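# Stack the small carton on the large carton

## Task

Set the small carton on the top of the large carton so that no part of it sticks out past that carton's edge; it has to stay there on its own with the robot no longer holding it, and at the end the tool must have released it and pulled away.

## Robot and tools

Robot: one FANUC CRX-5iA arm on a base (possibly slightly tilted relative to the table, with a mount that counts as part of the arm) carrying a vacuum tool with four suction cups. There is no finger gripper. The cups are split into two air channels: channel a has the two cups at y = -70 mm in the cup point's frame, channel b the two at y = +70 mm; within each pair the cups sit at x = -35 and +35 mm. Each cup is 36 mm wide. The tool body reaches 148 mm to either side along the cup point's y axis. The cups point along the cup point's +z axis, so for a top-down grasp that axis must point downward.

Frames: everything is in the scene frame. Its origin lies on the table surface under the arm base, +z is up, and +y is on the left when facing along +x. The state line reports end_effector_position (the cup point, metres) and end_effector_quat_wxyz (w first). The reported position may be slightly off from the real one, more so when the arm reaches far.

execute_actions(actions): a list of actions run one after another. Each action is a table of 1 to 15 rows; each row lasts one control step of 1/30 s, and if fewer than 15 rows are given the final row repeats to fill 15 steps. A row is 9 numbers: x, y, z (absolute target position of the cup point, metres, scene frame), qw, qx, qy, qz (absolute target orientation, scene frame), then suction_a and suction_b (each in -1 to 1). Each target must lie within 0.6 m of the cup point's position at the start of that action, measured along each of the cup point's own axes; otherwise the action is refused, and if the first action fails this or anything is malformed, the whole call does nothing. Repeat the desired quaternion in every row rather than copying a possibly drifted reported one. An empty list just returns state and images. Each step the commanded pose is limited to 70 mm and 16 degrees away from the measured pose, so distant targets need several actions; position has priority over orientation when both cannot be met.

Suction values: 1 means full vacuum (about 75 kPa under ambient), a fraction asks for that share, and 0.01 or less switches the channel off. Settings persist until changed.

move(target, speed, blocking): one 9-number row as above, an absolute pose the cup point travels toward in a straight line; suction values in it are applied immediately at the start. speed is in m/s, 0.002 to 0.5 (default 0.25), with rotation capped at twice that in rad/s. Paths take 0.5 to 10 s and are cut off at 10 s. The move does not avoid obstacles, and the real motion can lag, deviate or overshoot the speed, especially with the arm stretched. blocking=false returns after 0.5 s while motion continues; then use wait(0) or stop before sending anything else. The result adds a move: line giving the outcome (done, off_target, moving, held, fault) and which limits applied (paced = pose clipped; held = some steps blocked by a check, after which the arm may surge) plus distance from target.

wait(seconds): 0 to 10 s, arm keeps its last command; ends early if a running move finishes. stop: brakes a running move (needs stopping distance). zoom_image(camera, region): camera is cam_high, cam_low or cam_wrist; region [x0, y0, x1, y1] in pixels of that 504x504 image, at most 504 by 504. read_manual: licence texts only. finished_scene(scene): ends the scene with that number and reports success; irreversible, so only call it when the carton sits stably and the tool is clear.

Result lines: suction_measured_a/b show the vacuum each channel reached; near 0 means no seal. On an airtight surface it settles up to 0.17 under the command (0.27 with both channels on). part_present_a/b switch to 1 at 0.54 and back to 0 below 0.49. "pose unreachable" means the clearance check altered or blocked the command. "Hand target" is where the controller is currently steering. Step readings list cup point positions, with HELD marking clipped steps. Also watch for MOTOR HOT and OVER-TEMPERATURE FAULT lines.

Grasping: enable a channel and press both of its cups flat against a smooth, unbroken face so each rim seals fully; edges, seams or holes beneath a cup leak. A channel with an uncovered cup steals all pump flow from the other channel, so only turn on channels whose cups are both on the carton. Cups compress under vacuum, so the held object ends up as much as about 12 mm nearer the tool. Vacuum alone can pull a resting object up. A cup sealed on the table pins the tool; switch that channel off. To release: set the carton down so it rests on the large carton, switch both channels to 0, then lift at least 15 mm before the cups are free.

Safety: the arm is stiff. Any target slightly beyond a firm contact can trigger a fault; contact torque at a joint's load limit (142 N m for waist, shoulder, elbow; 35.6 N m for the three wrist joints) or 150 N external force stops the arm for 10 s and skips the rest of the call. Approach contacts slowly and aim at the surface, not past it. Faster moves hit harder. Do not drop, slam or knock anything, and never push anything off the table. A loose object may occasionally be nudged by an outside disturbance; recheck before finishing. The simulation keeps running while you compose replies, with the arm holding its last command.

Cameras cam_high and cam_low are fixed; cam_wrist is a fisheye on the tool. Calibration (intrinsics, distortion, T_world_to_cam) is given per camera and may be off by a couple of degrees and millimetres.

Each tool is called after ">>>" by a JSON object that holds its "fn" and its "kwargs".

## Session

>>> {"fn": "execute_actions", "kwargs": {"actions": []}}

Scene clock: 0.00 s.
end_effector_position=(+0.4942, -0.0072, +0.4159) suction_measured_a=0.00 part_present_a=0 suction_measured_b=0.00 part_present_b=0 end_effector_quat_wxyz=(+0.009, +0.712, +0.702, +0.005)
Joint positions: [ 0.261  0.128  0.19   0.002 -1.63  -1.832]
Joint velocities: [-0.001  0.    -0.001  0.    -0.     0.001]
Hand target: +0.494, -0.007, +0.416; +0.009, +0.712, +0.702, +0.005

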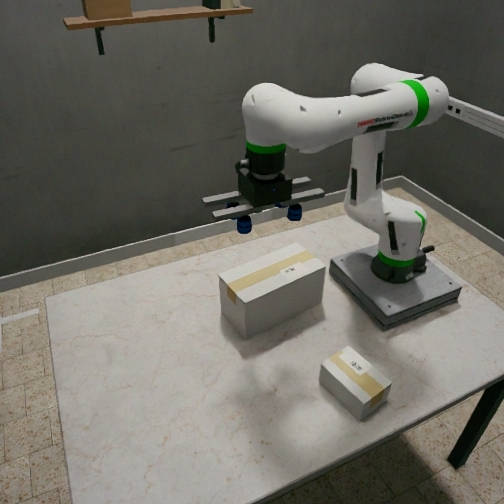

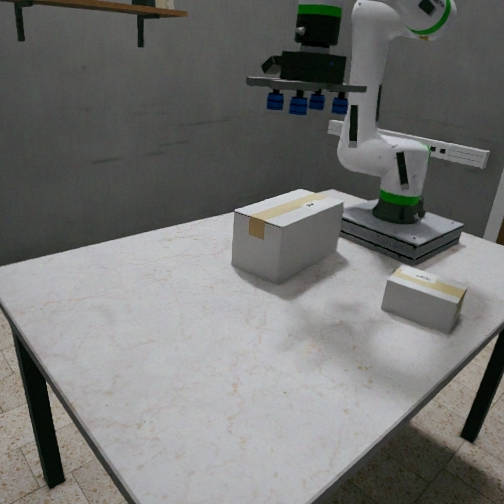

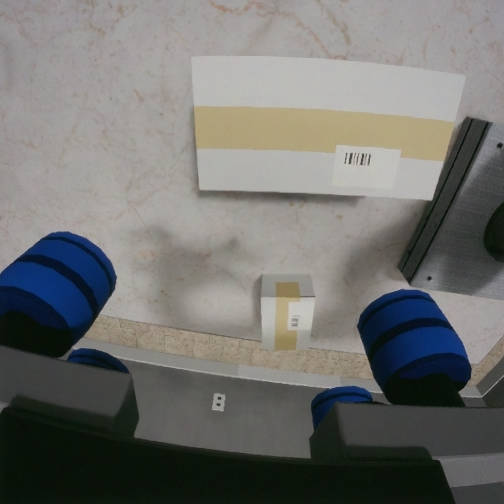

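>>> {"fn": "zoom_image", "kwargs": {"camera": "cam_high", "region": [300, 330, 410, 440]}}

>>> {"fn": "zoom_image", "kwargs": {"camera": "cam_high", "region": [210, 230, 340, 360]}}

>>> {"fn": "zoom_image", "kwargs": {"camera": "cam_low", "region": [370, 250, 480, 360]}}

>>> {"fn": "zoom_image", "kwargs": {"camera": "cam_low", "region": [220, 170, 360, 310]}}

Region (300, 330, 410, 440) of cam_high's 504x504 image, scaled by 4.582, with more detail than that image has.

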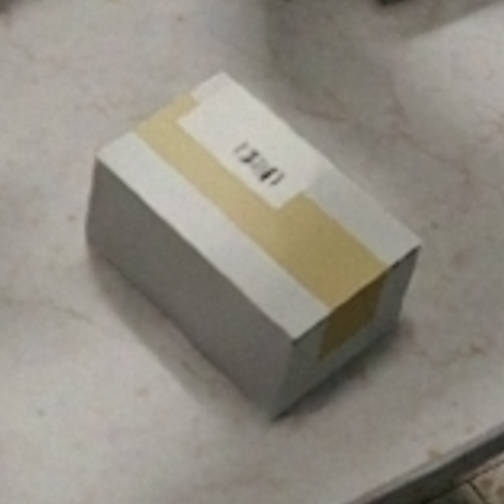

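Region (210, 230, 340, 360) of cam_high's 504x504 image, scaled by 3.877, with more detail than that image has.

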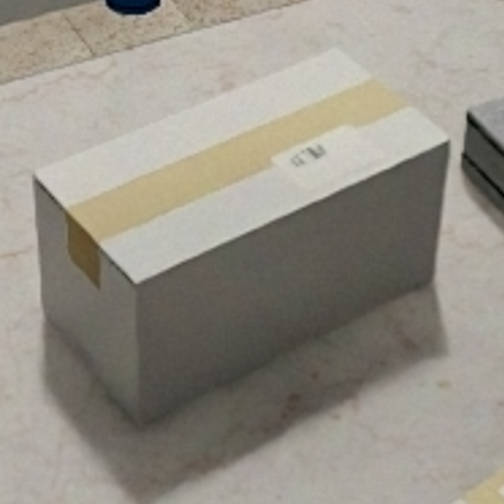

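Region (370, 250, 480, 360) of cam_low's 504x504 image, scaled by 4.582, with more detail than that image has.

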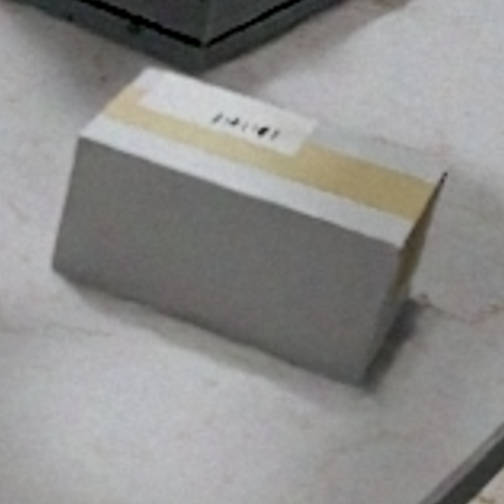

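Region (220, 170, 360, 310) of cam_low's 504x504 image, scaled by 3.600, with more detail than that image has.

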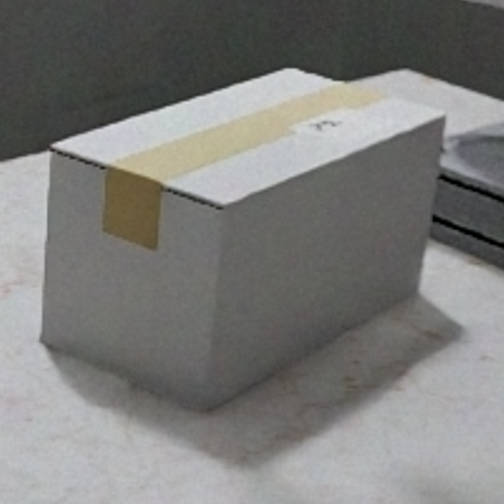

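>>> {"fn": "zoom_image", "kwargs": {"camera": "cam_low", "region": [240, 40, 380, 140]}}

>>> {"fn": "zoom_image", "kwargs": {"camera": "cam_high", "region": [195, 160, 335, 260]}}

>>> {"fn": "zoom_image", "kwargs": {"camera": "cam_wrist", "region": [230, 255, 350, 375]}}

Region (240, 40, 380, 140) of cam_low's 504x504 image, scaled by 3.600, with more detail than that image has; it fills the top 360 rows of this view, and the rest is white.

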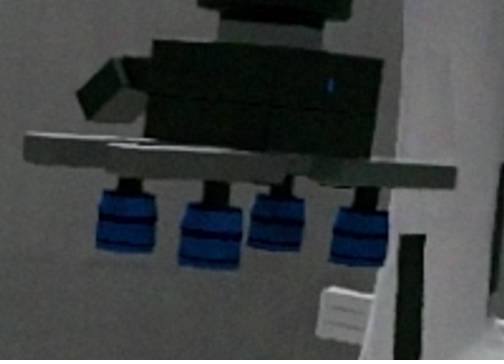

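Region (195, 160, 335, 260) of cam_high's 504x504 image, scaled by 3.600, with more detail than that image has; it fills the top 360 rows of this view, and the rest is white.

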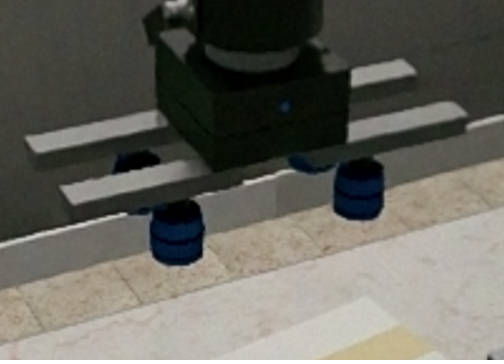

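Region (230, 255, 350, 375) of cam_wrist's 504x504 image, scaled by 4.200, with more detail than that image has.

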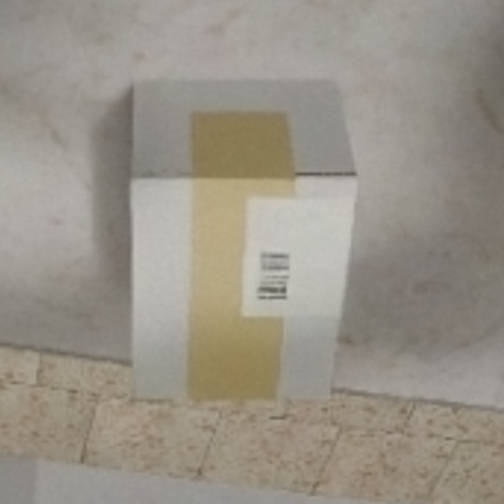

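>>> {"fn": "zoom_image", "kwargs": {"camera": "cam_wrist", "region": [180, 40, 480, 220]}}

Region (180, 40, 480, 220) of cam_wrist's 504x504 image, scaled by 1.680, with more detail than that image has; it fills the top 302 rows of this view, and the rest is white.

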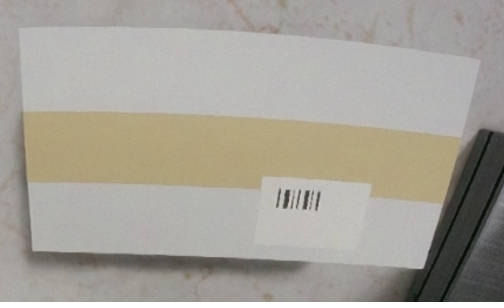

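>>> {"fn": "move", "kwargs": {"target": [0.443, 0.335, 0.17, 0, 0.6361, 0.7716, 0, 0, 0], "speed": 0.4}}

Scene clock: 7.30 s.
end_effector_position=(+0.4443, +0.3355, +0.1703) suction_measured_a=0.00 part_present_a=0 suction_measured_b=0.00 part_present_b=0 end_effector_quat_wxyz=(-0.001, +0.636, +0.772, +0.001)
Joint positions: [ 0.885  0.395 -0.05  -0.02  -1.13  -2.24 ]
Joint velocities: [ 0.003  0.002  0.001 -0.     0.    -0.001]
Hand target: +0.444, +0.336, +0.170; -0.001, +0.636, +0.772, +0.001
Off the commanded pose: 0.001 m, 0 deg.
move: done
camera_calibration (this result's frames):
cam_wrist: T_world_to_cam=[[-0.936468, -0.349326, -0.0315915, 0.526771], [-0.306011, 0.769677, 0.560317, -0.171442], [-0.171418, 0.534386, -0.827676, 0.170777], [0, 0, 0, 1]] pos_world=[0.470115, 0.224708, 0.254051]

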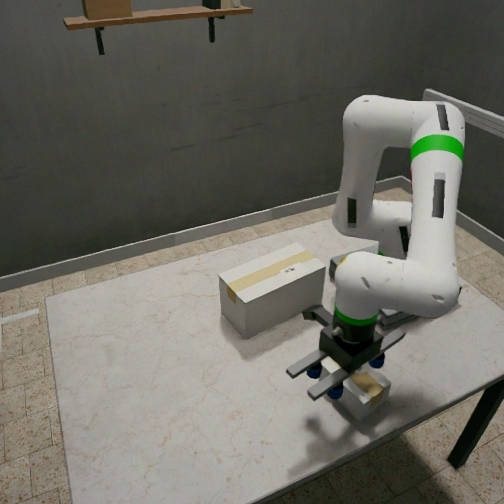

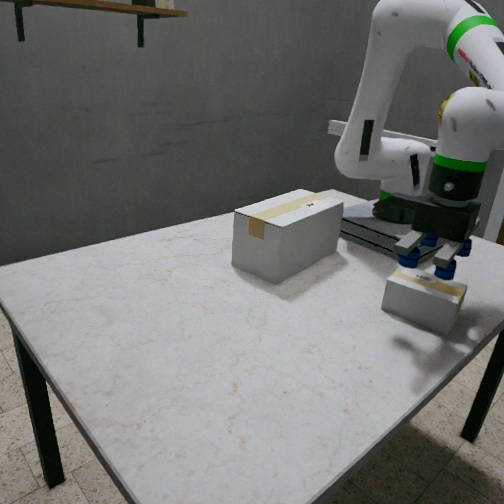

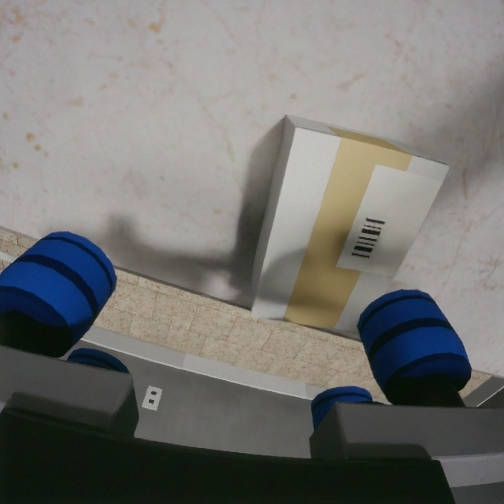

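>>> {"fn": "zoom_image", "kwargs": {"camera": "cam_wrist", "region": [230, 100, 470, 340]}}

Region (230, 100, 470, 340) of cam_wrist's 504x504 image, scaled by 2.100, with more detail than that image has.

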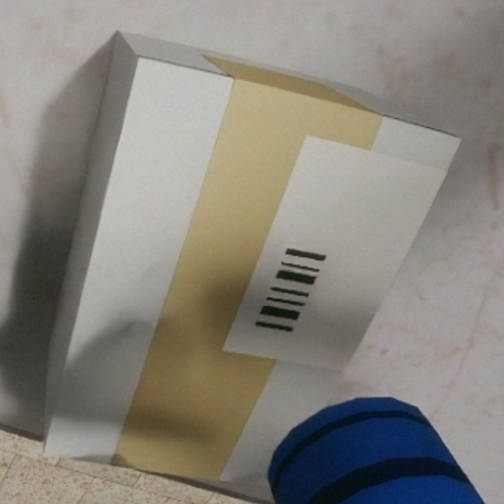

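>>> {"fn": "execute_actions", "kwargs": {"actions": [[[0.4443,0.335,0.1685,0,0.6388,0.7694,0,0,0],[0.4443,0.3343,0.165,0,0.6388,0.7694,0,0,0],[0.4442,0.3335,0.160,0,0.6388,0.7694,0,0,0],[0.4442,0.3325,0.154,0,0.6388,0.7694,0,0,0],[0.4441,0.3315,0.147,0,0.6388,0.7694,0,0,0],[0.4441,0.3305,0.140,0,0.6388,0.7694,0,0,0],[0.444,0.3295,0.133,0,0.6388,0.7694,0,0,0],[0.444,0.3285,0.126,0,0.6388,0.7694,0,0,0],[0.4439,0.3277,0.119,0,0.6388,0.7694,0,0,0],[0.4439,0.327,0.113,0,0.6388,0.7694,0,0,0],[0.4438,0.3265,0.108,0,0.6388,0.7694,0,0,0],[0.4438,0.3262,0.1035,0,0.6388,0.7694,0,0,0],[0.4438,0.326,0.0998,0,0.6388,0.7694,0,0,0],[0.4438,0.326,0.0968,0,0.6388,0.7694,0,0,0],[0.4438,0.326,0.0944,0,0.6388,0.7694,0,0,0]],[[0.4438,0.326,0.0924,0,0.6388,0.7694,0,1,0],[0.4438,0.326,0.0908,0,0.6388,0.7694,0,1,0],[0.4438,0.326,0.0894,0,0.6388,0.7694,0,1,0],[0.4438,0.326,0.088,0,0.6388,0.7694,0,1,0],[0.4438,0.326,0.0867,0,0.6388,0.7694,0,1,0],[0.4438,0.326,0.0854,0,0.6388,0.7694,0,1,0],[0.4438,0.326,0.0841,0,0.6388,0.7694,0,1,0],[0.4438,0.326,0.0828,0,0.6388,0.7694,0,1,0],[0.4438,0.326,0.0815,0,0.6388,0.7694,0,1,0],[0.4438,0.326,0.0802,0,0.6388,0.7694,0,1,0],[0.4438,0.326,0.0789,0,0.6388,0.7694,0,1,0],[0.4438,0.326,0.0776,0,0.6388,0.7694,0,1,0],[0.4438,0.326,0.0763,0,0.6388,0.7694,0,1,0],[0.4438,0.326,0.075,0,0.6388,0.7694,0,1,0],[0.4438,0.326,0.074,0,0.6388,0.7694,0,1,0]]]}}

Scene clock: 10.47 s.
end_effector_position=(+0.4438, +0.3260, +0.0763) suction_measured_a=0.26 part_present_a=0 suction_measured_b=0.00 part_present_b=0 end_effector_quat_wxyz=(-0.000, +0.639, +0.769, -0.000)
Joint positions: [ 0.878  0.503 -0.148 -0.02  -0.927 -2.238]
Joint velocities: [ 0.004  0.055 -0.021 -0.001  0.075  0.001]
Hand target: +0.444, +0.326, +0.074; -0.000, +0.639, +0.769, -0.000
Off the commanded pose: 0.002 m, 0 deg.
Step readings (end_effector_position; steps 1 to 15: 1st action; 16 to 30: 2nd action):
0: (+0.4444, +0.3355, +0.1702)
1: (+0.4444, +0.3356, +0.1702)
2: (+0.4445, +0.3354, +0.1695)
4: (+0.4442, +0.3345, +0.1645)
8: (+0.4438, +0.3308, +0.1441)
15: (+0.4434, +0.3260, +0.1027)
16: (+0.4435, +0.3259, +0.0989)
17: (+0.4436, +0.3259, +0.0958)
19: (+0.4437, +0.3259, +0.0915)
23: (+0.4439, +0.3260, +0.0855)
30: end_effector_position above
camera_calibration (this result's frames):
cam_wrist: T_world_to_cam=[[-0.939087, -0.342275, -0.0310391, 0.518815], [-0.300379, 0.773532, 0.558051, -0.115242], [-0.166997, 0.533382, -0.829226, 0.0965167], [0, 0, 0, 1]] pos_world=[0.468714, 0.21524, 0.160449]

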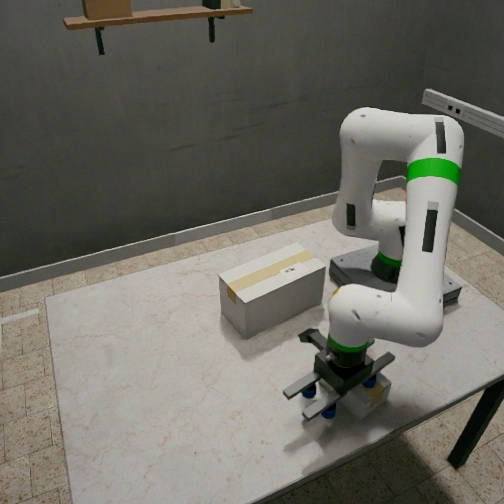

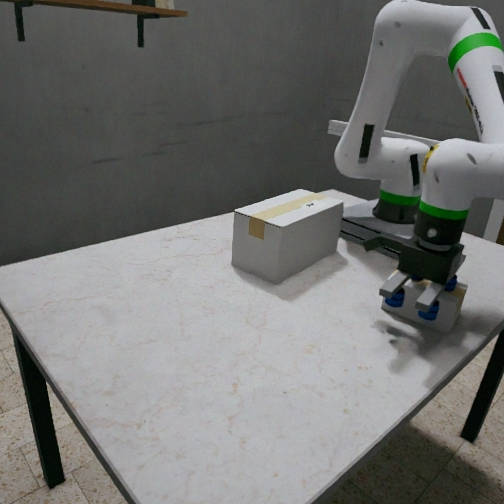

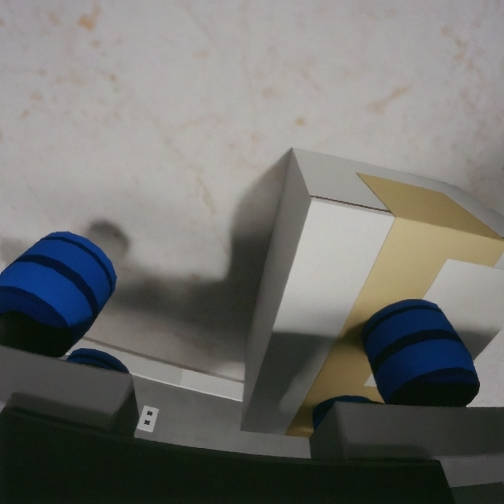

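>>> {"fn": "execute_actions", "kwargs": {"actions": []}}

Scene clock: 10.63 s.
end_effector_position=(+0.4438, +0.3261, +0.0741) suction_measured_a=0.51 part_present_a=0 suction_measured_b=0.00 part_present_b=0 end_effector_quat_wxyz=(-0.000, +0.639, +0.769, -0.000)
Joint positions: [ 0.878  0.506 -0.15  -0.02  -0.922 -2.237]
Joint velocities: [ 0.001  0.002 -0.001 -0.001  0.006 -0.   ]
Hand target: +0.444, +0.326, +0.074; -0.000, +0.639, +0.769, -0.000
Off the commanded pose: 0.000 m, 0 deg.
camera_calibration (this result's frames):
cam_wrist: T_world_to_cam=[[-0.939082, -0.342285, -0.0310736, 0.518762], [-0.300399, 0.7735, 0.558084, -0.113998], [-0.166988, 0.533421, -0.829202, 0.0946395], [0, 0, 0, 1]] pos_world=[0.468719, 0.215259, 0.158216]

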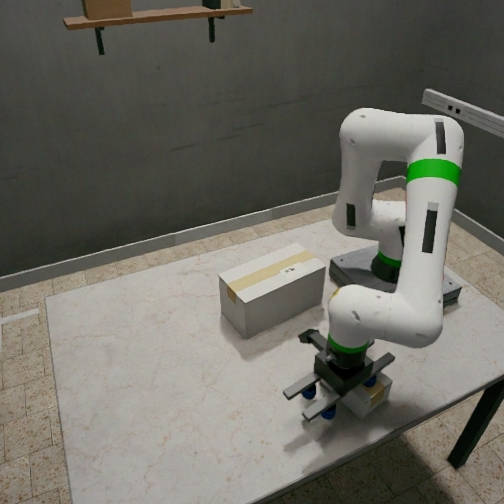

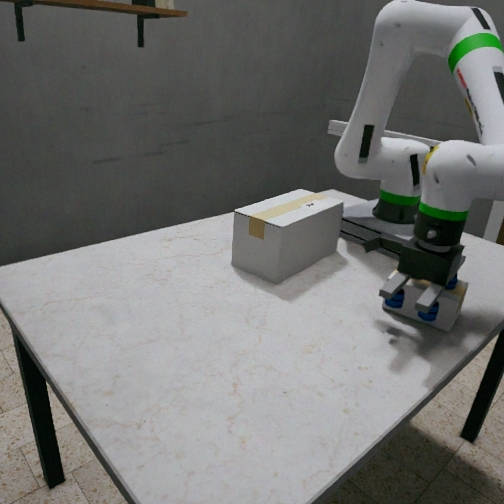

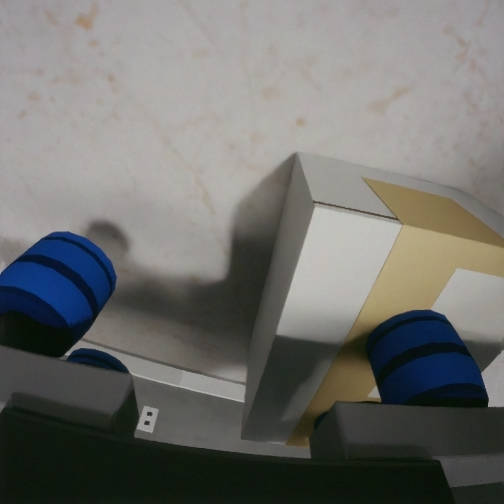

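>>> {"fn": "execute_actions", "kwargs": {"actions": []}}

Scene clock: 12.07 s.
end_effector_position=(+0.4438, +0.3261, +0.0740) suction_measured_a=0.81 part_present_a=1 suction_measured_b=0.00 part_present_b=0 end_effector_quat_wxyz=(-0.000, +0.639, +0.769, -0.000)
Joint positions: [ 0.878  0.506 -0.15  -0.02  -0.922 -2.237]
Joint velocities: [-0.001 -0.    -0.    -0.001  0.001 -0.   ]
Hand target: +0.444, +0.326, +0.074; -0.000, +0.639, +0.769, -0.000
Off the commanded pose: 0.000 m, 0 deg.
camera_calibration (this result's frames):
cam_wrist: T_world_to_cam=[[-0.939078, -0.342296, -0.0310855, 0.518761], [-0.300413, 0.77349, 0.558091, -0.113943], [-0.166988, 0.533429, -0.829198, 0.0945543], [0, 0, 0, 1]] pos_world=[0.468716, 0.215266, 0.158121]

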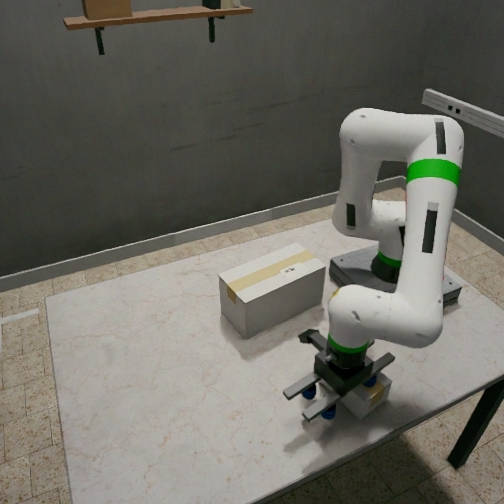

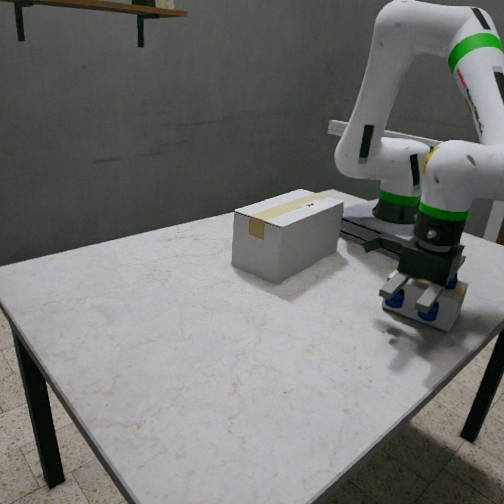

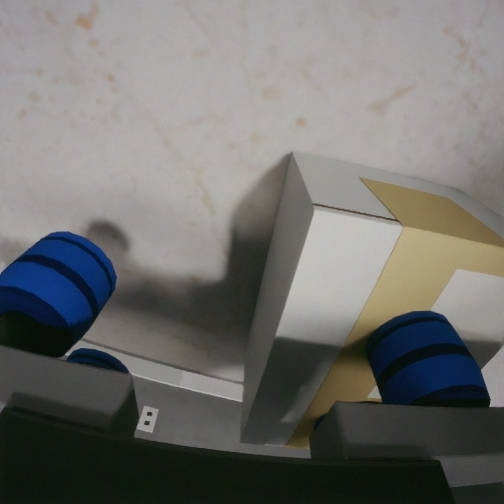

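Good seal (0.81). Lifting and carrying it over.

>>> {"fn": "execute_actions", "kwargs": {"actions": [[[0.4438,0.326,0.074,0,0.6388,0.7694,0,1,0],[0.4438,0.326,0.0742,0,0.6388,0.7694,0,1,0],[0.4438,0.326,0.0747,0,0.6388,0.7694,0,1,0],[0.4438,0.326,0.0755,0,0.6388,0.7694,0,1,0],[0.4438,0.326,0.0769,0,0.6388,0.7694,0,1,0],[0.4438,0.326,0.0787,0,0.6388,0.7694,0,1,0],[0.4438,0.326,0.0812,0,0.6388,0.7694,0,1,0],[0.4438,0.326,0.0843,0,0.6388,0.7694,0,1,0],[0.4438,0.326,0.088,0,0.6388,0.7694,0,1,0],[0.4438,0.326,0.0924,0,0.6388,0.7694,0,1,0],[0.4438,0.326,0.0974,0,0.6388,0.7694,0,1,0],[0.4438,0.3259,0.103,0,0.6386,0.7696,0,1,0],[0.4438,0.3256,0.1092,0,0.6381,0.77,0,1,0],[0.4437,0.3251,0.1159,0,0.6372,0.7707,0,1,0],[0.4436,0.3243,0.123,0,0.6358,0.7718,0,1,0]],[[0.4435,0.3232,0.1305,0,0.6338,0.7735,0,1,0],[0.4433,0.3216,0.1383,0,0.631,0.7758,0,1,0],[0.4431,0.3196,0.1464,0,0.6274,0.7787,0,1,0],[0.4429,0.3172,0.1547,0,0.6231,0.7822,0,1,0],[0.4426,0.3142,0.163,0,0.6177,0.7864,0,1,0],[0.4422,0.3108,0.1713,0,0.6115,0.7912,0,1,0],[0.4418,0.3068,0.1796,0,0.6042,0.7968,0,1,0],[0.4413,0.3023,0.1877,0,0.5959,0.803,0,1,0],[0.4408,0.2972,0.1955,0,0.5867,0.8098,0,1,0],[0.4402,0.2916,0.203,0,0.5763,0.8172,0,1,0],[0.4396,0.2855,0.2101,0,0.5648,0.8252,0,1,0],[0.4389,0.2789,0.2168,0,0.5522,0.8337,0,1,0],[0.4382,0.2719,0.223,0,0.5386,0.8425,0,1,0],[0.4374,0.2643,0.2286,0,0.524,0.8517,0,1,0],[0.4366,0.2563,0.2336,0,0.5083,0.8612,0,1,0]],[[0.4357,0.2479,0.238,0,0.4917,0.8708,0,1,0],[0.4348,0.2391,0.2417,0,0.4739,0.8806,0,1,0],[0.4339,0.23,0.2448,0,0.4555,0.8902,0,1,0],[0.4329,0.2206,0.2473,0,0.4362,0.8999,0,1,0],[0.4319,0.2109,0.2491,0,0.4161,0.9093,0,1,0],[0.4309,0.201,0.2505,0,0.3954,0.9185,0,1,0],[0.4298,0.1909,0.2513,0,0.374,0.9274,0,1,0],[0.4288,0.1807,0.2518,0,0.3522,0.9359,0,1,0],[0.4277,0.1704,0.252,0,0.3299,0.944,0,1,0],[0.4267,0.16,0.252,0,0.3074,0.9516,0,1,0],[0.4256,0.1496,0.252,0,0.2847,0.9586,0,1,0],[0.4245,0.1393,0.252,0,0.2619,0.9651,0,1,0],[0.4235,0.1291,0.252,0,0.2392,0.971,0,1,0],[0.4224,0.119,0.252,0,0.2166,0.9763,0,1,0],[0.4214,0.1091,0.252,0,0.1944,0.9809,0,1,0]],[[0.4204,0.0994,0.252,0,0.1726,0.985,0,1,0],[0.4194,0.09,0.252,0,0.1513,0.9885,0,1,0],[0.4185,0.0809,0.252,0,0.1307,0.9914,0,1,0],[0.4176,0.0721,0.252,0,0.1106,0.9939,0,1,0],[0.4167,0.0637,0.252,0,0.0915,0.9958,0,1,0],[0.4159,0.0557,0.252,0,0.0732,0.9973,0,1,0],[0.4151,0.0481,0.252,0,0.056,0.9984,0,1,0],[0.4144,0.0411,0.252,0,0.0398,0.9992,0,1,0],[0.4137,0.0345,0.252,0,0.0246,0.9997,0,1,0],[0.4131,0.0284,0.252,0,0.0106,0.9999,0,1,0],[0.4125,0.0228,0.2519,0,-0.0021,1.0,0,1,0],[0.412,0.0177,0.2517,0,-0.0136,0.9999,0,1,0],[0.4115,0.0132,0.2514,0,-0.0239,0.9997,0,1,0],[0.4111,0.0092,0.2509,0,-0.0332,0.9994,0,1,0],[0.4107,0.0058,0.2503,0,-0.041,0.9992,0,1,0]],[[0.4104,0.0028,0.2496,0,-0.0478,0.9989,0,1,0],[0.4102,0.0004,0.2488,0,-0.0534,0.9986,0,1,0],[0.41,-0.0016,0.2479,0,-0.0579,0.9983,0,1,0],[0.4098,-0.0032,0.2469,0,-0.0616,0.9981,0,1,0],[0.4097,-0.0043,0.2459,0,-0.0642,0.9979,0,1,0],[0.4096,-0.0051,0.2449,0,-0.0659,0.9978,0,1,0],[0.4095,-0.0056,0.2439,0,-0.0671,0.9977,0,1,0],[0.4095,-0.0059,0.243,0,-0.0678,0.9977,0,1,0],[0.4095,-0.006,0.2422,0,-0.068,0.9977,0,1,0],[0.4095,-0.006,0.2415,0,-0.068,0.9977,0,1,0],[0.4095,-0.006,0.2409,0,-0.068,0.9977,0,1,0],[0.4095,-0.006,0.2404,0,-0.068,0.9977,0,1,0],[0.4095,-0.006,0.2401,0,-0.068,0.9977,0,1,0],[0.4095,-0.006,0.24,0,-0.068,0.9977,0,1,0],[0.4095,-0.006,0.24,0,-0.068,0.9977,0,1,0]]]}}

Scene clock: 15.73 s.
end_effector_position=(+0.4094, -0.0060, +0.2403) suction_measured_a=0.81 part_present_a=1 suction_measured_b=0.00 part_present_b=0 end_effector_quat_wxyz=(+0.000, -0.068, +0.998, -0.000)
Joint positions: [ 0.313 -0.017 -0.372 -0.01  -1.23  -0.158]
Joint velocities: [-0.002  0.007 -0.008 -0.002  0.013  0.007]
Hand target: +0.409, -0.006, +0.240; +0.000, -0.068, +0.998, -0.000
Off the commanded pose: 0.000 m, 0 deg.
Step readings (end_effector_position; steps 1 to 15: 1st action; 16 to 30: 2nd action; 31 to 45: 3rd action; 46 to 60: 4th action; 61 to 75: 5th action):
0: (+0.4438, +0.3261, +0.0740)
1: (+0.4438, +0.3261, +0.0740)
2: (+0.4438, +0.3261, +0.0740)
4: (+0.4438, +0.3261, +0.0743)
8: (+0.4438, +0.3260, +0.0790)
15: (+0.4438, +0.3255, +0.1063)
16: (+0.4438, +0.3251, +0.1123)
17: (+0.4438, +0.3245, +0.1186)
19: (+0.4436, +0.3223, +0.1322)
23: (+0.4428, +0.3134, +0.1623)
30: (+0.4401, +0.2826, +0.2112)
31: (+0.4395, +0.2766, +0.2166)
32: (+0.4386, +0.2701, +0.2215)
34: (+0.4370, +0.2562, +0.2300)
38: (+0.4333, +0.2248, +0.2418)
45: (+0.4254, +0.1612, +0.2485)
46: (+0.4242, +0.1515, +0.2488)
47: (+0.4229, +0.1418, +0.2491)
49: (+0.4206, +0.1227, +0.2495)
53: (+0.4167, +0.0864, +0.2501)
60: (+0.4116, +0.0326, +0.2511)
61: (+0.4111, +0.0261, +0.2511)
62: (+0.4106, +0.0201, +0.2511)
64: (+0.4101, +0.0100, +0.2504)
68: (+0.4091, -0.0021, +0.2469)
75: end_effector_position above
camera_calibration (this result's frames):
cam_wrist: T_world_to_cam=[[0.295747, -0.954777, -0.0305819, -0.131357], [-0.787522, -0.261809, 0.557911, 0.233046], [-0.540687, -0.140917, -0.829337, 0.552842], [0, 0, 0, 1]] pos_world=[0.521292, 0.0135014, 0.324456]

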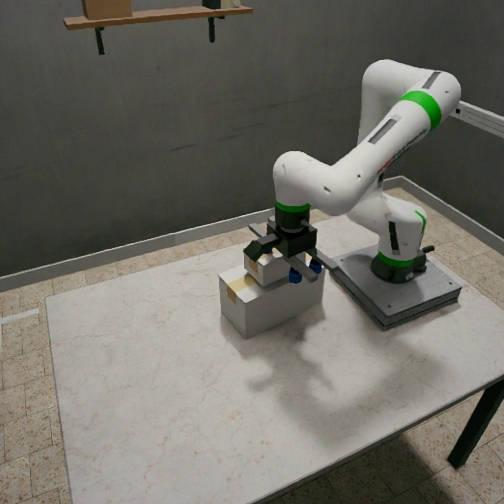

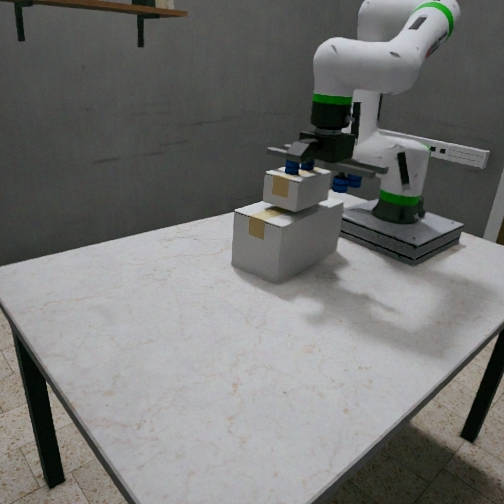

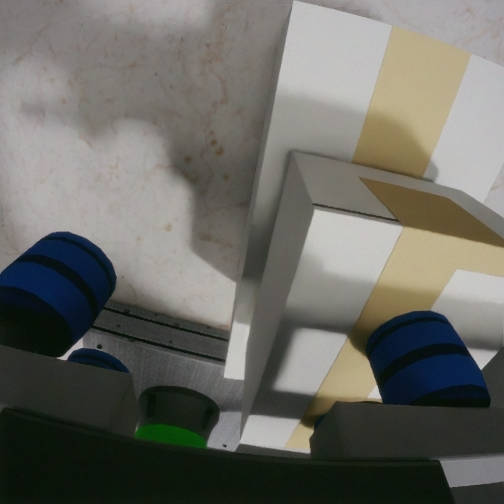

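>>> {"fn": "zoom_image", "kwargs": {"camera": "cam_wrist", "region": [220, 0, 504, 284]}}

>>> {"fn": "zoom_image", "kwargs": {"camera": "cam_low", "region": [225, 130, 375, 280]}}

Region (220, 0, 504, 284) of cam_wrist's 504x504 image, scaled by 1.775, with more detail than that image has.

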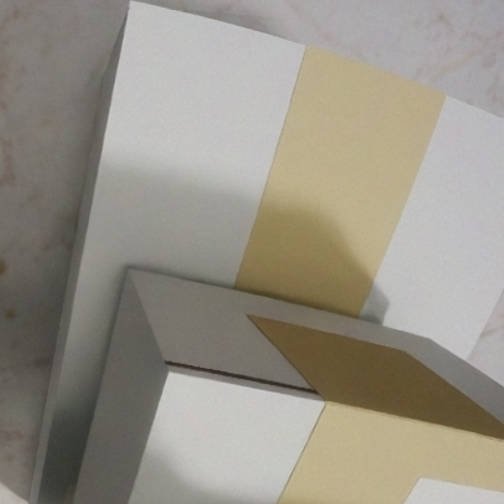

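Region (225, 130, 375, 280) of cam_low's 504x504 image, scaled by 3.360, with more detail than that image has.

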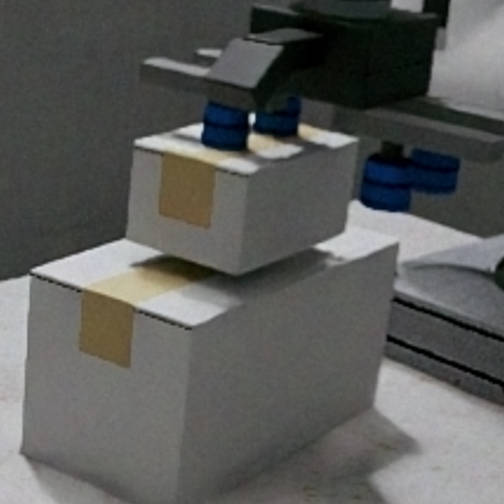

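>>> {"fn": "execute_actions", "kwargs": {"actions": [[[0.4096,-0.0066,0.2398,0,-0.0683,0.9977,0,1,0],[0.4097,-0.0078,0.2393,0,-0.0689,0.9976,0,1,0],[0.4099,-0.0094,0.2385,0,-0.0697,0.9976,0,1,0],[0.4102,-0.0112,0.2374,0,-0.0707,0.9975,0,1,0],[0.4104,-0.0131,0.236,0,-0.0717,0.9974,0,1,0],[0.4106,-0.0149,0.2344,0,-0.0726,0.9974,0,1,0],[0.4108,-0.0164,0.2327,0,-0.0733,0.9973,0,1,0],[0.4109,-0.0174,0.231,0,-0.0738,0.9973,0,1,0],[0.411,-0.018,0.2294,0,-0.0741,0.9973,0,1,0],[0.411,-0.018,0.2279,0,-0.0741,0.9973,0,1,0],[0.411,-0.018,0.2266,0,-0.0741,0.9973,0,1,0],[0.411,-0.018,0.2255,0,-0.0741,0.9973,0,1,0],[0.411,-0.018,0.2246,0,-0.0741,0.9973,0,1,0],[0.411,-0.018,0.2238,0,-0.0741,0.9973,0,1,0],[0.411,-0.018,0.223,0,-0.0741,0.9973,0,1,0]]]}}

>>> {"fn": "execute_actions", "kwargs": {"actions": []}}

Scene clock: 17.90 s.
end_effector_position=(+0.4109, -0.0179, +0.2247) suction_measured_a=0.81 part_present_a=1 suction_measured_b=0.00 part_present_b=0 end_effector_quat_wxyz=(-0.000, -0.074, +0.997, +0.000)
Joint positions: [ 0.282  0.003 -0.391 -0.01  -1.191 -0.116]
Joint velocities: [-0.001  0.027 -0.04   0.     0.067  0.003]
Hand target: +0.411, -0.018, +0.223; -0.000, -0.074, +0.997, -0.000
Off the commanded pose: 0.002 m, 0 deg.
Step readings (end_effector_position):
0: (+0.4094, -0.0060, +0.2400)
1: (+0.4094, -0.0061, +0.2400)
2: (+0.4094, -0.0064, +0.2398)
4: (+0.4098, -0.0081, +0.2391)
8: (+0.4104, -0.0143, +0.2345)
15: end_effector_position above
camera_calibration (this result's frames):
cam_wrist: T_world_to_cam=[[0.307562, -0.951015, -0.0312415, -0.148314], [-0.783969, -0.271873, 0.558102, 0.23811], [-0.539257, -0.147159, -0.829184, 0.538307], [0, 0, 0, 1]] pos_world=[0.522573, 0.00290304, 0.308832]

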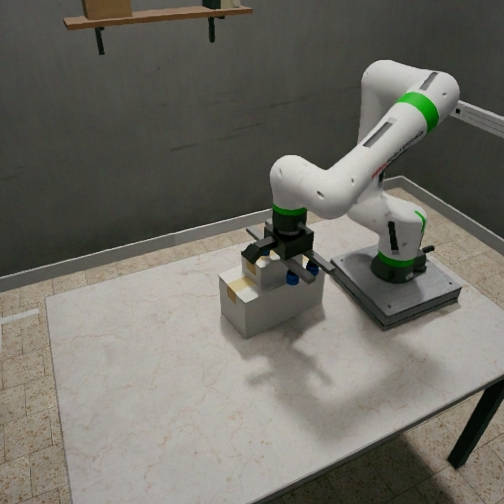

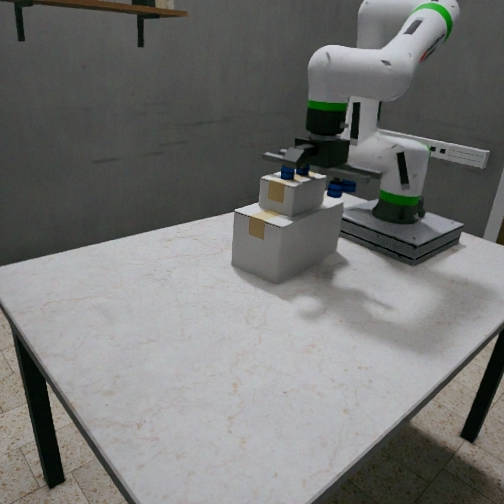

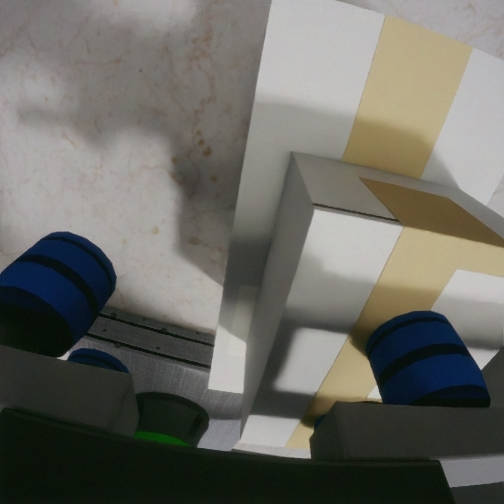

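Scene clock: 17.90 s.
end_effector_position=(+0.4109, -0.0179, +0.2247) suction_measured_a=0.81 part_present_a=1 suction_measured_b=0.00 part_present_b=0 end_effector_quat_wxyz=(-0.000, -0.074, +0.997, +0.000)
Joint positions: [ 0.282  0.003 -0.391 -0.01  -1.191 -0.116]
Joint velocities: [-0.001  0.027 -0.04   0.     0.067  0.003]
Hand target: +0.411, -0.018, +0.223; -0.000, -0.074, +0.997, -0.000
Off the commanded pose: 0.002 m, 0 deg.
camera_calibration (this result's frames):
cam_wrist: T_world_to_cam=[[0.307562, -0.951015, -0.0312415, -0.148314], [-0.783969, -0.271873, 0.558102, 0.23811], [-0.539257, -0.147159, -0.829184, 0.538307], [0, 0, 0, 1]] pos_world=[0.522573, 0.00290304, 0.308832]

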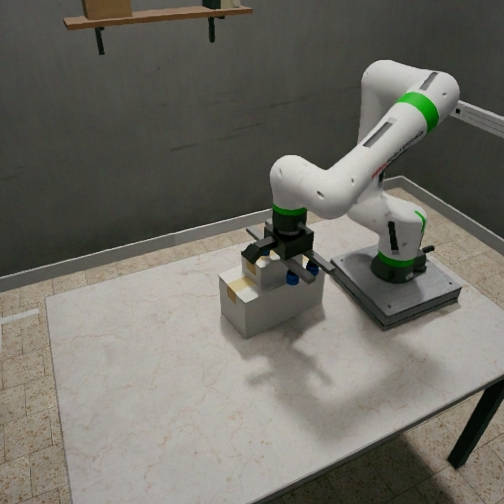

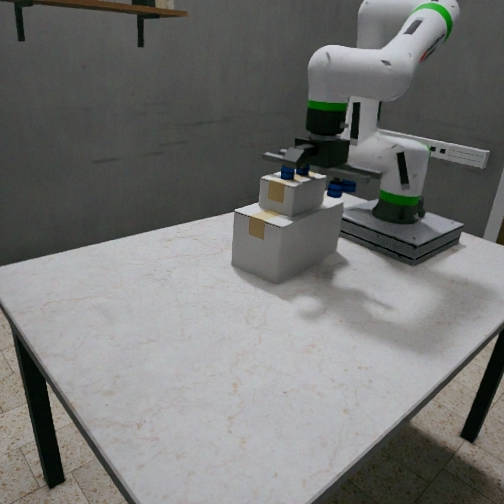

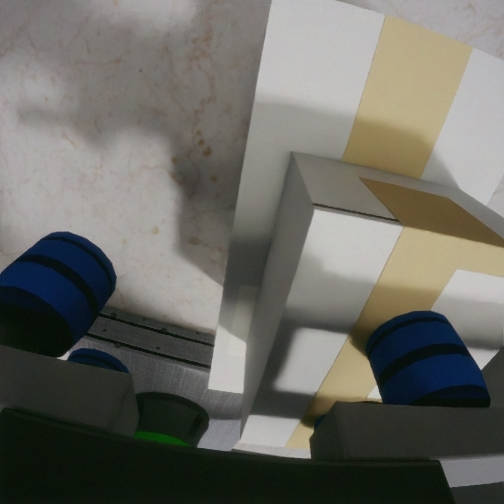

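>>> {"fn": "wait", "kwargs": {"seconds": 0.1}}

>>> {"fn": "zoom_image", "kwargs": {"camera": "cam_low", "region": [240, 160, 350, 240]}}

Scene clock: 18.20 s.
end_effector_position=(+0.4110, -0.0180, +0.2231) suction_measured_a=0.81 part_present_a=1 suction_measured_b=0.00 part_present_b=0 end_effector_quat_wxyz=(+0.000, -0.074, +0.997, -0.000)
Joint positions: [ 0.282  0.004 -0.394 -0.01  -1.187 -0.115]
Joint velocities: [ 0.     0.001 -0.    -0.001  0.001  0.   ]
Hand target: +0.411, -0.018, +0.223; -0.000, -0.074, +0.997, -0.000
Off the commanded pose: 0.000 m, 0 deg.
wait: 0.10 s; at rest from the start
camera_calibration (this result's frames):
cam_wrist: T_world_to_cam=[[0.307707, -0.950978, -0.030946, -0.148618], [-0.784072, -0.271858, 0.557964, 0.239138], [-0.539024, -0.147426, -0.829288, 0.53692], [0, 0, 0, 1]] pos_world=[0.522646, 0.00283516, 0.307232]

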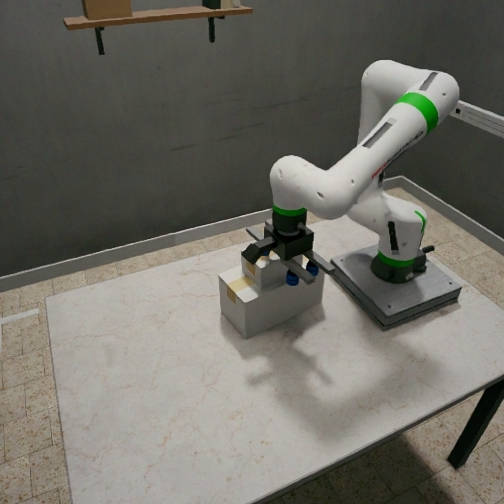

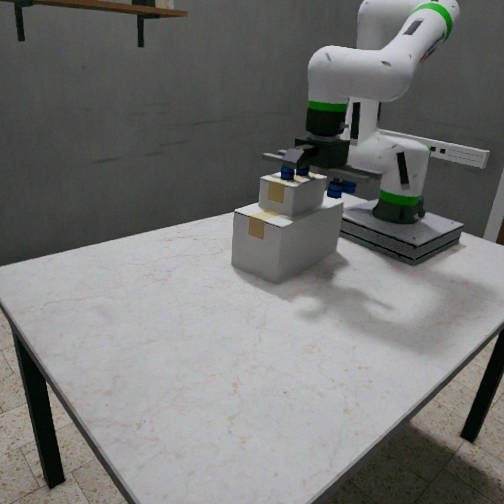

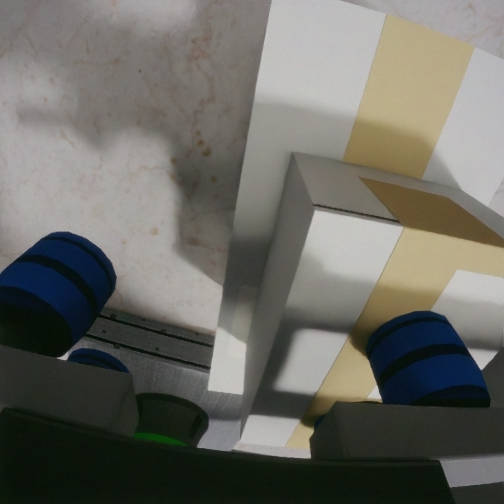

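Region (240, 160, 350, 240) of cam_low's 504x504 image, scaled by 4.582, with more detail than that image has; it fills the top 367 rows of this view, and the rest is white.

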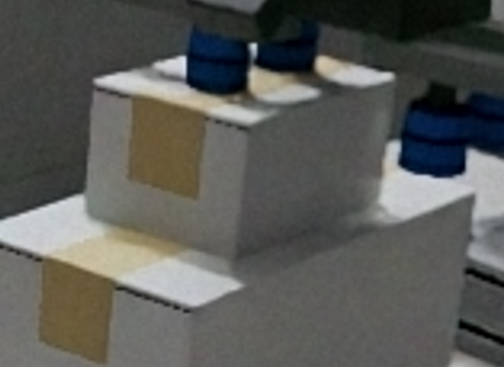

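>>> {"fn": "execute_actions", "kwargs": {"actions": [[[0.411,-0.018,0.2226,0,-0.0741,0.9973,0,0.7,0],[0.411,-0.018,0.2222,0,-0.0741,0.9973,0,0.6,0],[0.411,-0.018,0.2218,0,-0.0741,0.9973,0,0.5,0],[0.411,-0.018,0.2215,0,-0.0741,0.9973,0,0.45,0],[0.411,-0.018,0.2215,0,-0.0741,0.9973,0,0.4,0],[0.411,-0.018,0.2215,0,-0.0741,0.9973,0,0.35,0],[0.411,-0.018,0.2215,0,-0.0741,0.9973,0,0.3,0],[0.411,-0.018,0.2215,0,-0.0741,0.9973,0,0.25,0],[0.411,-0.018,0.2215,0,-0.0741,0.9973,0,0.2,0],[0.411,-0.018,0.2215,0,-0.0741,0.9973,0,0.15,0],[0.411,-0.018,0.2215,0,-0.0741,0.9973,0,0.1,0],[0.411,-0.018,0.2215,0,-0.0741,0.9973,0,0,0]]]}}

Scene clock: 19.03 s.
end_effector_position=(+0.4111, -0.0181, +0.2217) suction_measured_a=0.00 part_present_a=0 suction_measured_b=0.00 part_present_b=0 end_effector_quat_wxyz=(+0.000, -0.074, +0.997, -0.000)
Joint positions: [ 0.282  0.006 -0.396 -0.009 -1.183 -0.115]
Joint velocities: [ 0.     0.001 -0.001  0.001  0.001  0.   ]
Hand target: +0.411, -0.018, +0.222; -0.000, -0.074, +0.997, +0.000
Off the commanded pose: 0.000 m, 0 deg.
Step readings (end_effector_position):
0: (+0.4110, -0.0180, +0.2231)
1: (+0.4110, -0.0180, +0.2230)
2: (+0.4110, -0.0180, +0.2229)
4: (+0.4111, -0.0180, +0.2224)
8: (+0.4112, -0.0181, +0.2219)
15: end_effector_position above
camera_calibration (this result's frames):
cam_wrist: T_world_to_cam=[[0.307805, -0.950958, -0.0305845, -0.148914], [-0.78419, -0.271767, 0.557843, 0.24005], [-0.538797, -0.147723, -0.829383, 0.535716], [0, 0, 0, 1]] pos_world=[0.522723, 0.00276443, 0.305849]

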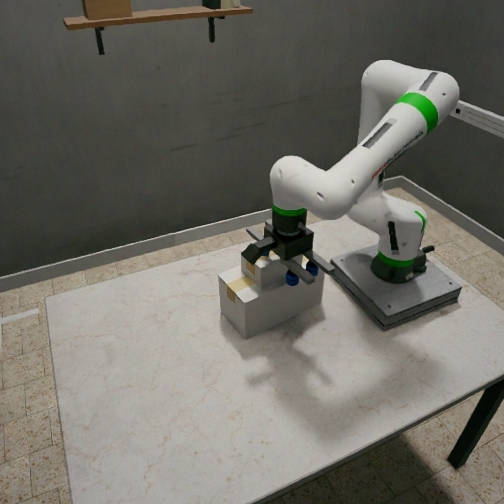

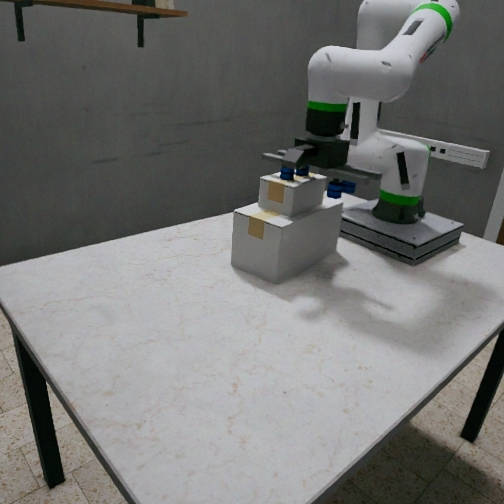

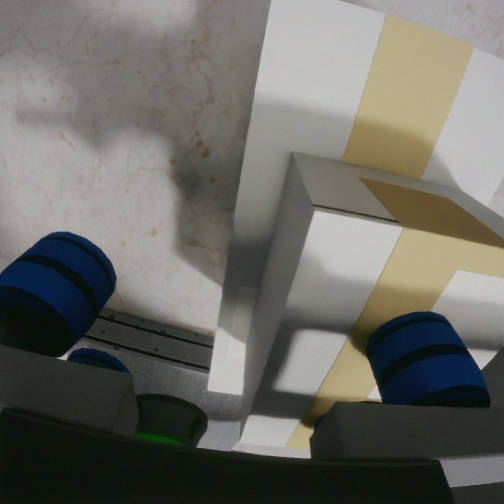

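Released and resting. Moving clear.

>>> {"fn": "move", "kwargs": {"target": [0.411, -0.018, 0.38, 0, -0.0741, 0.9973, 0, 0, 0], "speed": 0.3}}

Scene clock: 20.17 s.
end_effector_position=(+0.4107, -0.0181, +0.3799) suction_measured_a=0.00 part_present_a=0 suction_measured_b=0.00 part_present_b=0 end_effector_quat_wxyz=(-0.000, -0.074, +0.997, -0.000)
Joint positions: [ 0.279 -0.073 -0.093 -0.009 -1.565 -0.116]
Joint velocities: [-0.001  0.001  0.002 -0.001 -0.002  0.004]
Hand target: +0.411, -0.018, +0.380; +0.000, -0.074, +0.997, -0.000
Off the commanded pose: 0.000 m, 0 deg.
move: done
camera_calibration (this result's frames):
cam_wrist: T_world_to_cam=[[0.306732, -0.951292, -0.0309605, -0.143376], [-0.784283, -0.271045, 0.558063, 0.151385], [-0.539273, -0.146894, -0.829221, 0.66683], [0, 0, 0, 1]] pos_world=[0.52231, 0.00259264, 0.464028]

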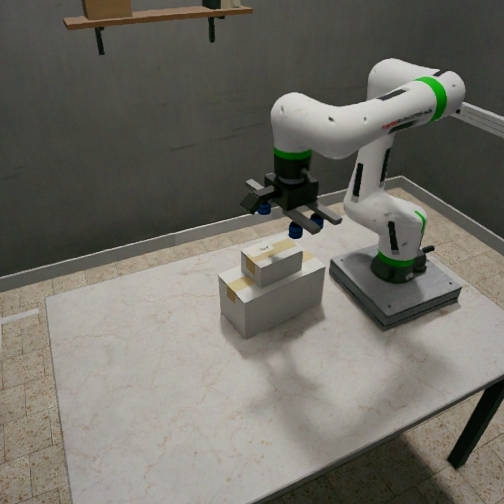

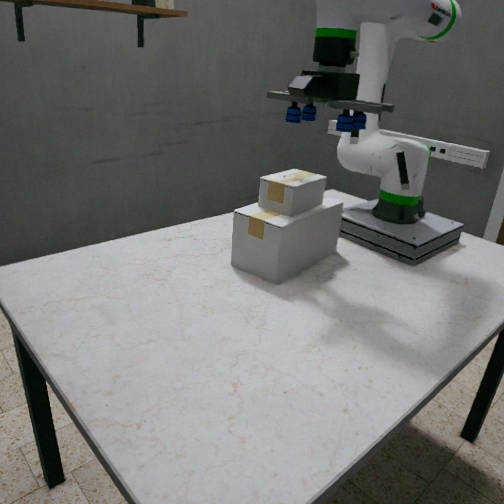

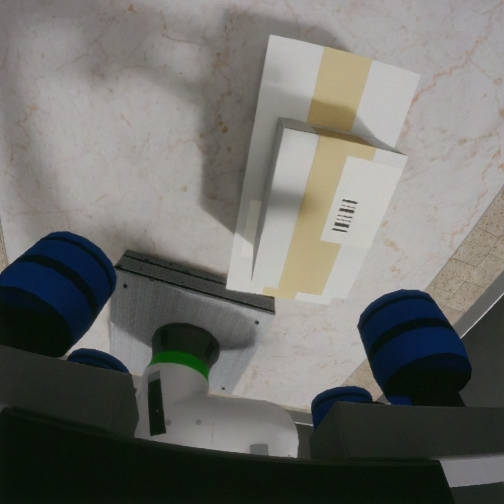

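The small carton is centred on the large one, and the tool is clear.

>>> {"fn": "finished_scene", "kwargs": {"scene": 1}}

The scene is finished: the task was done.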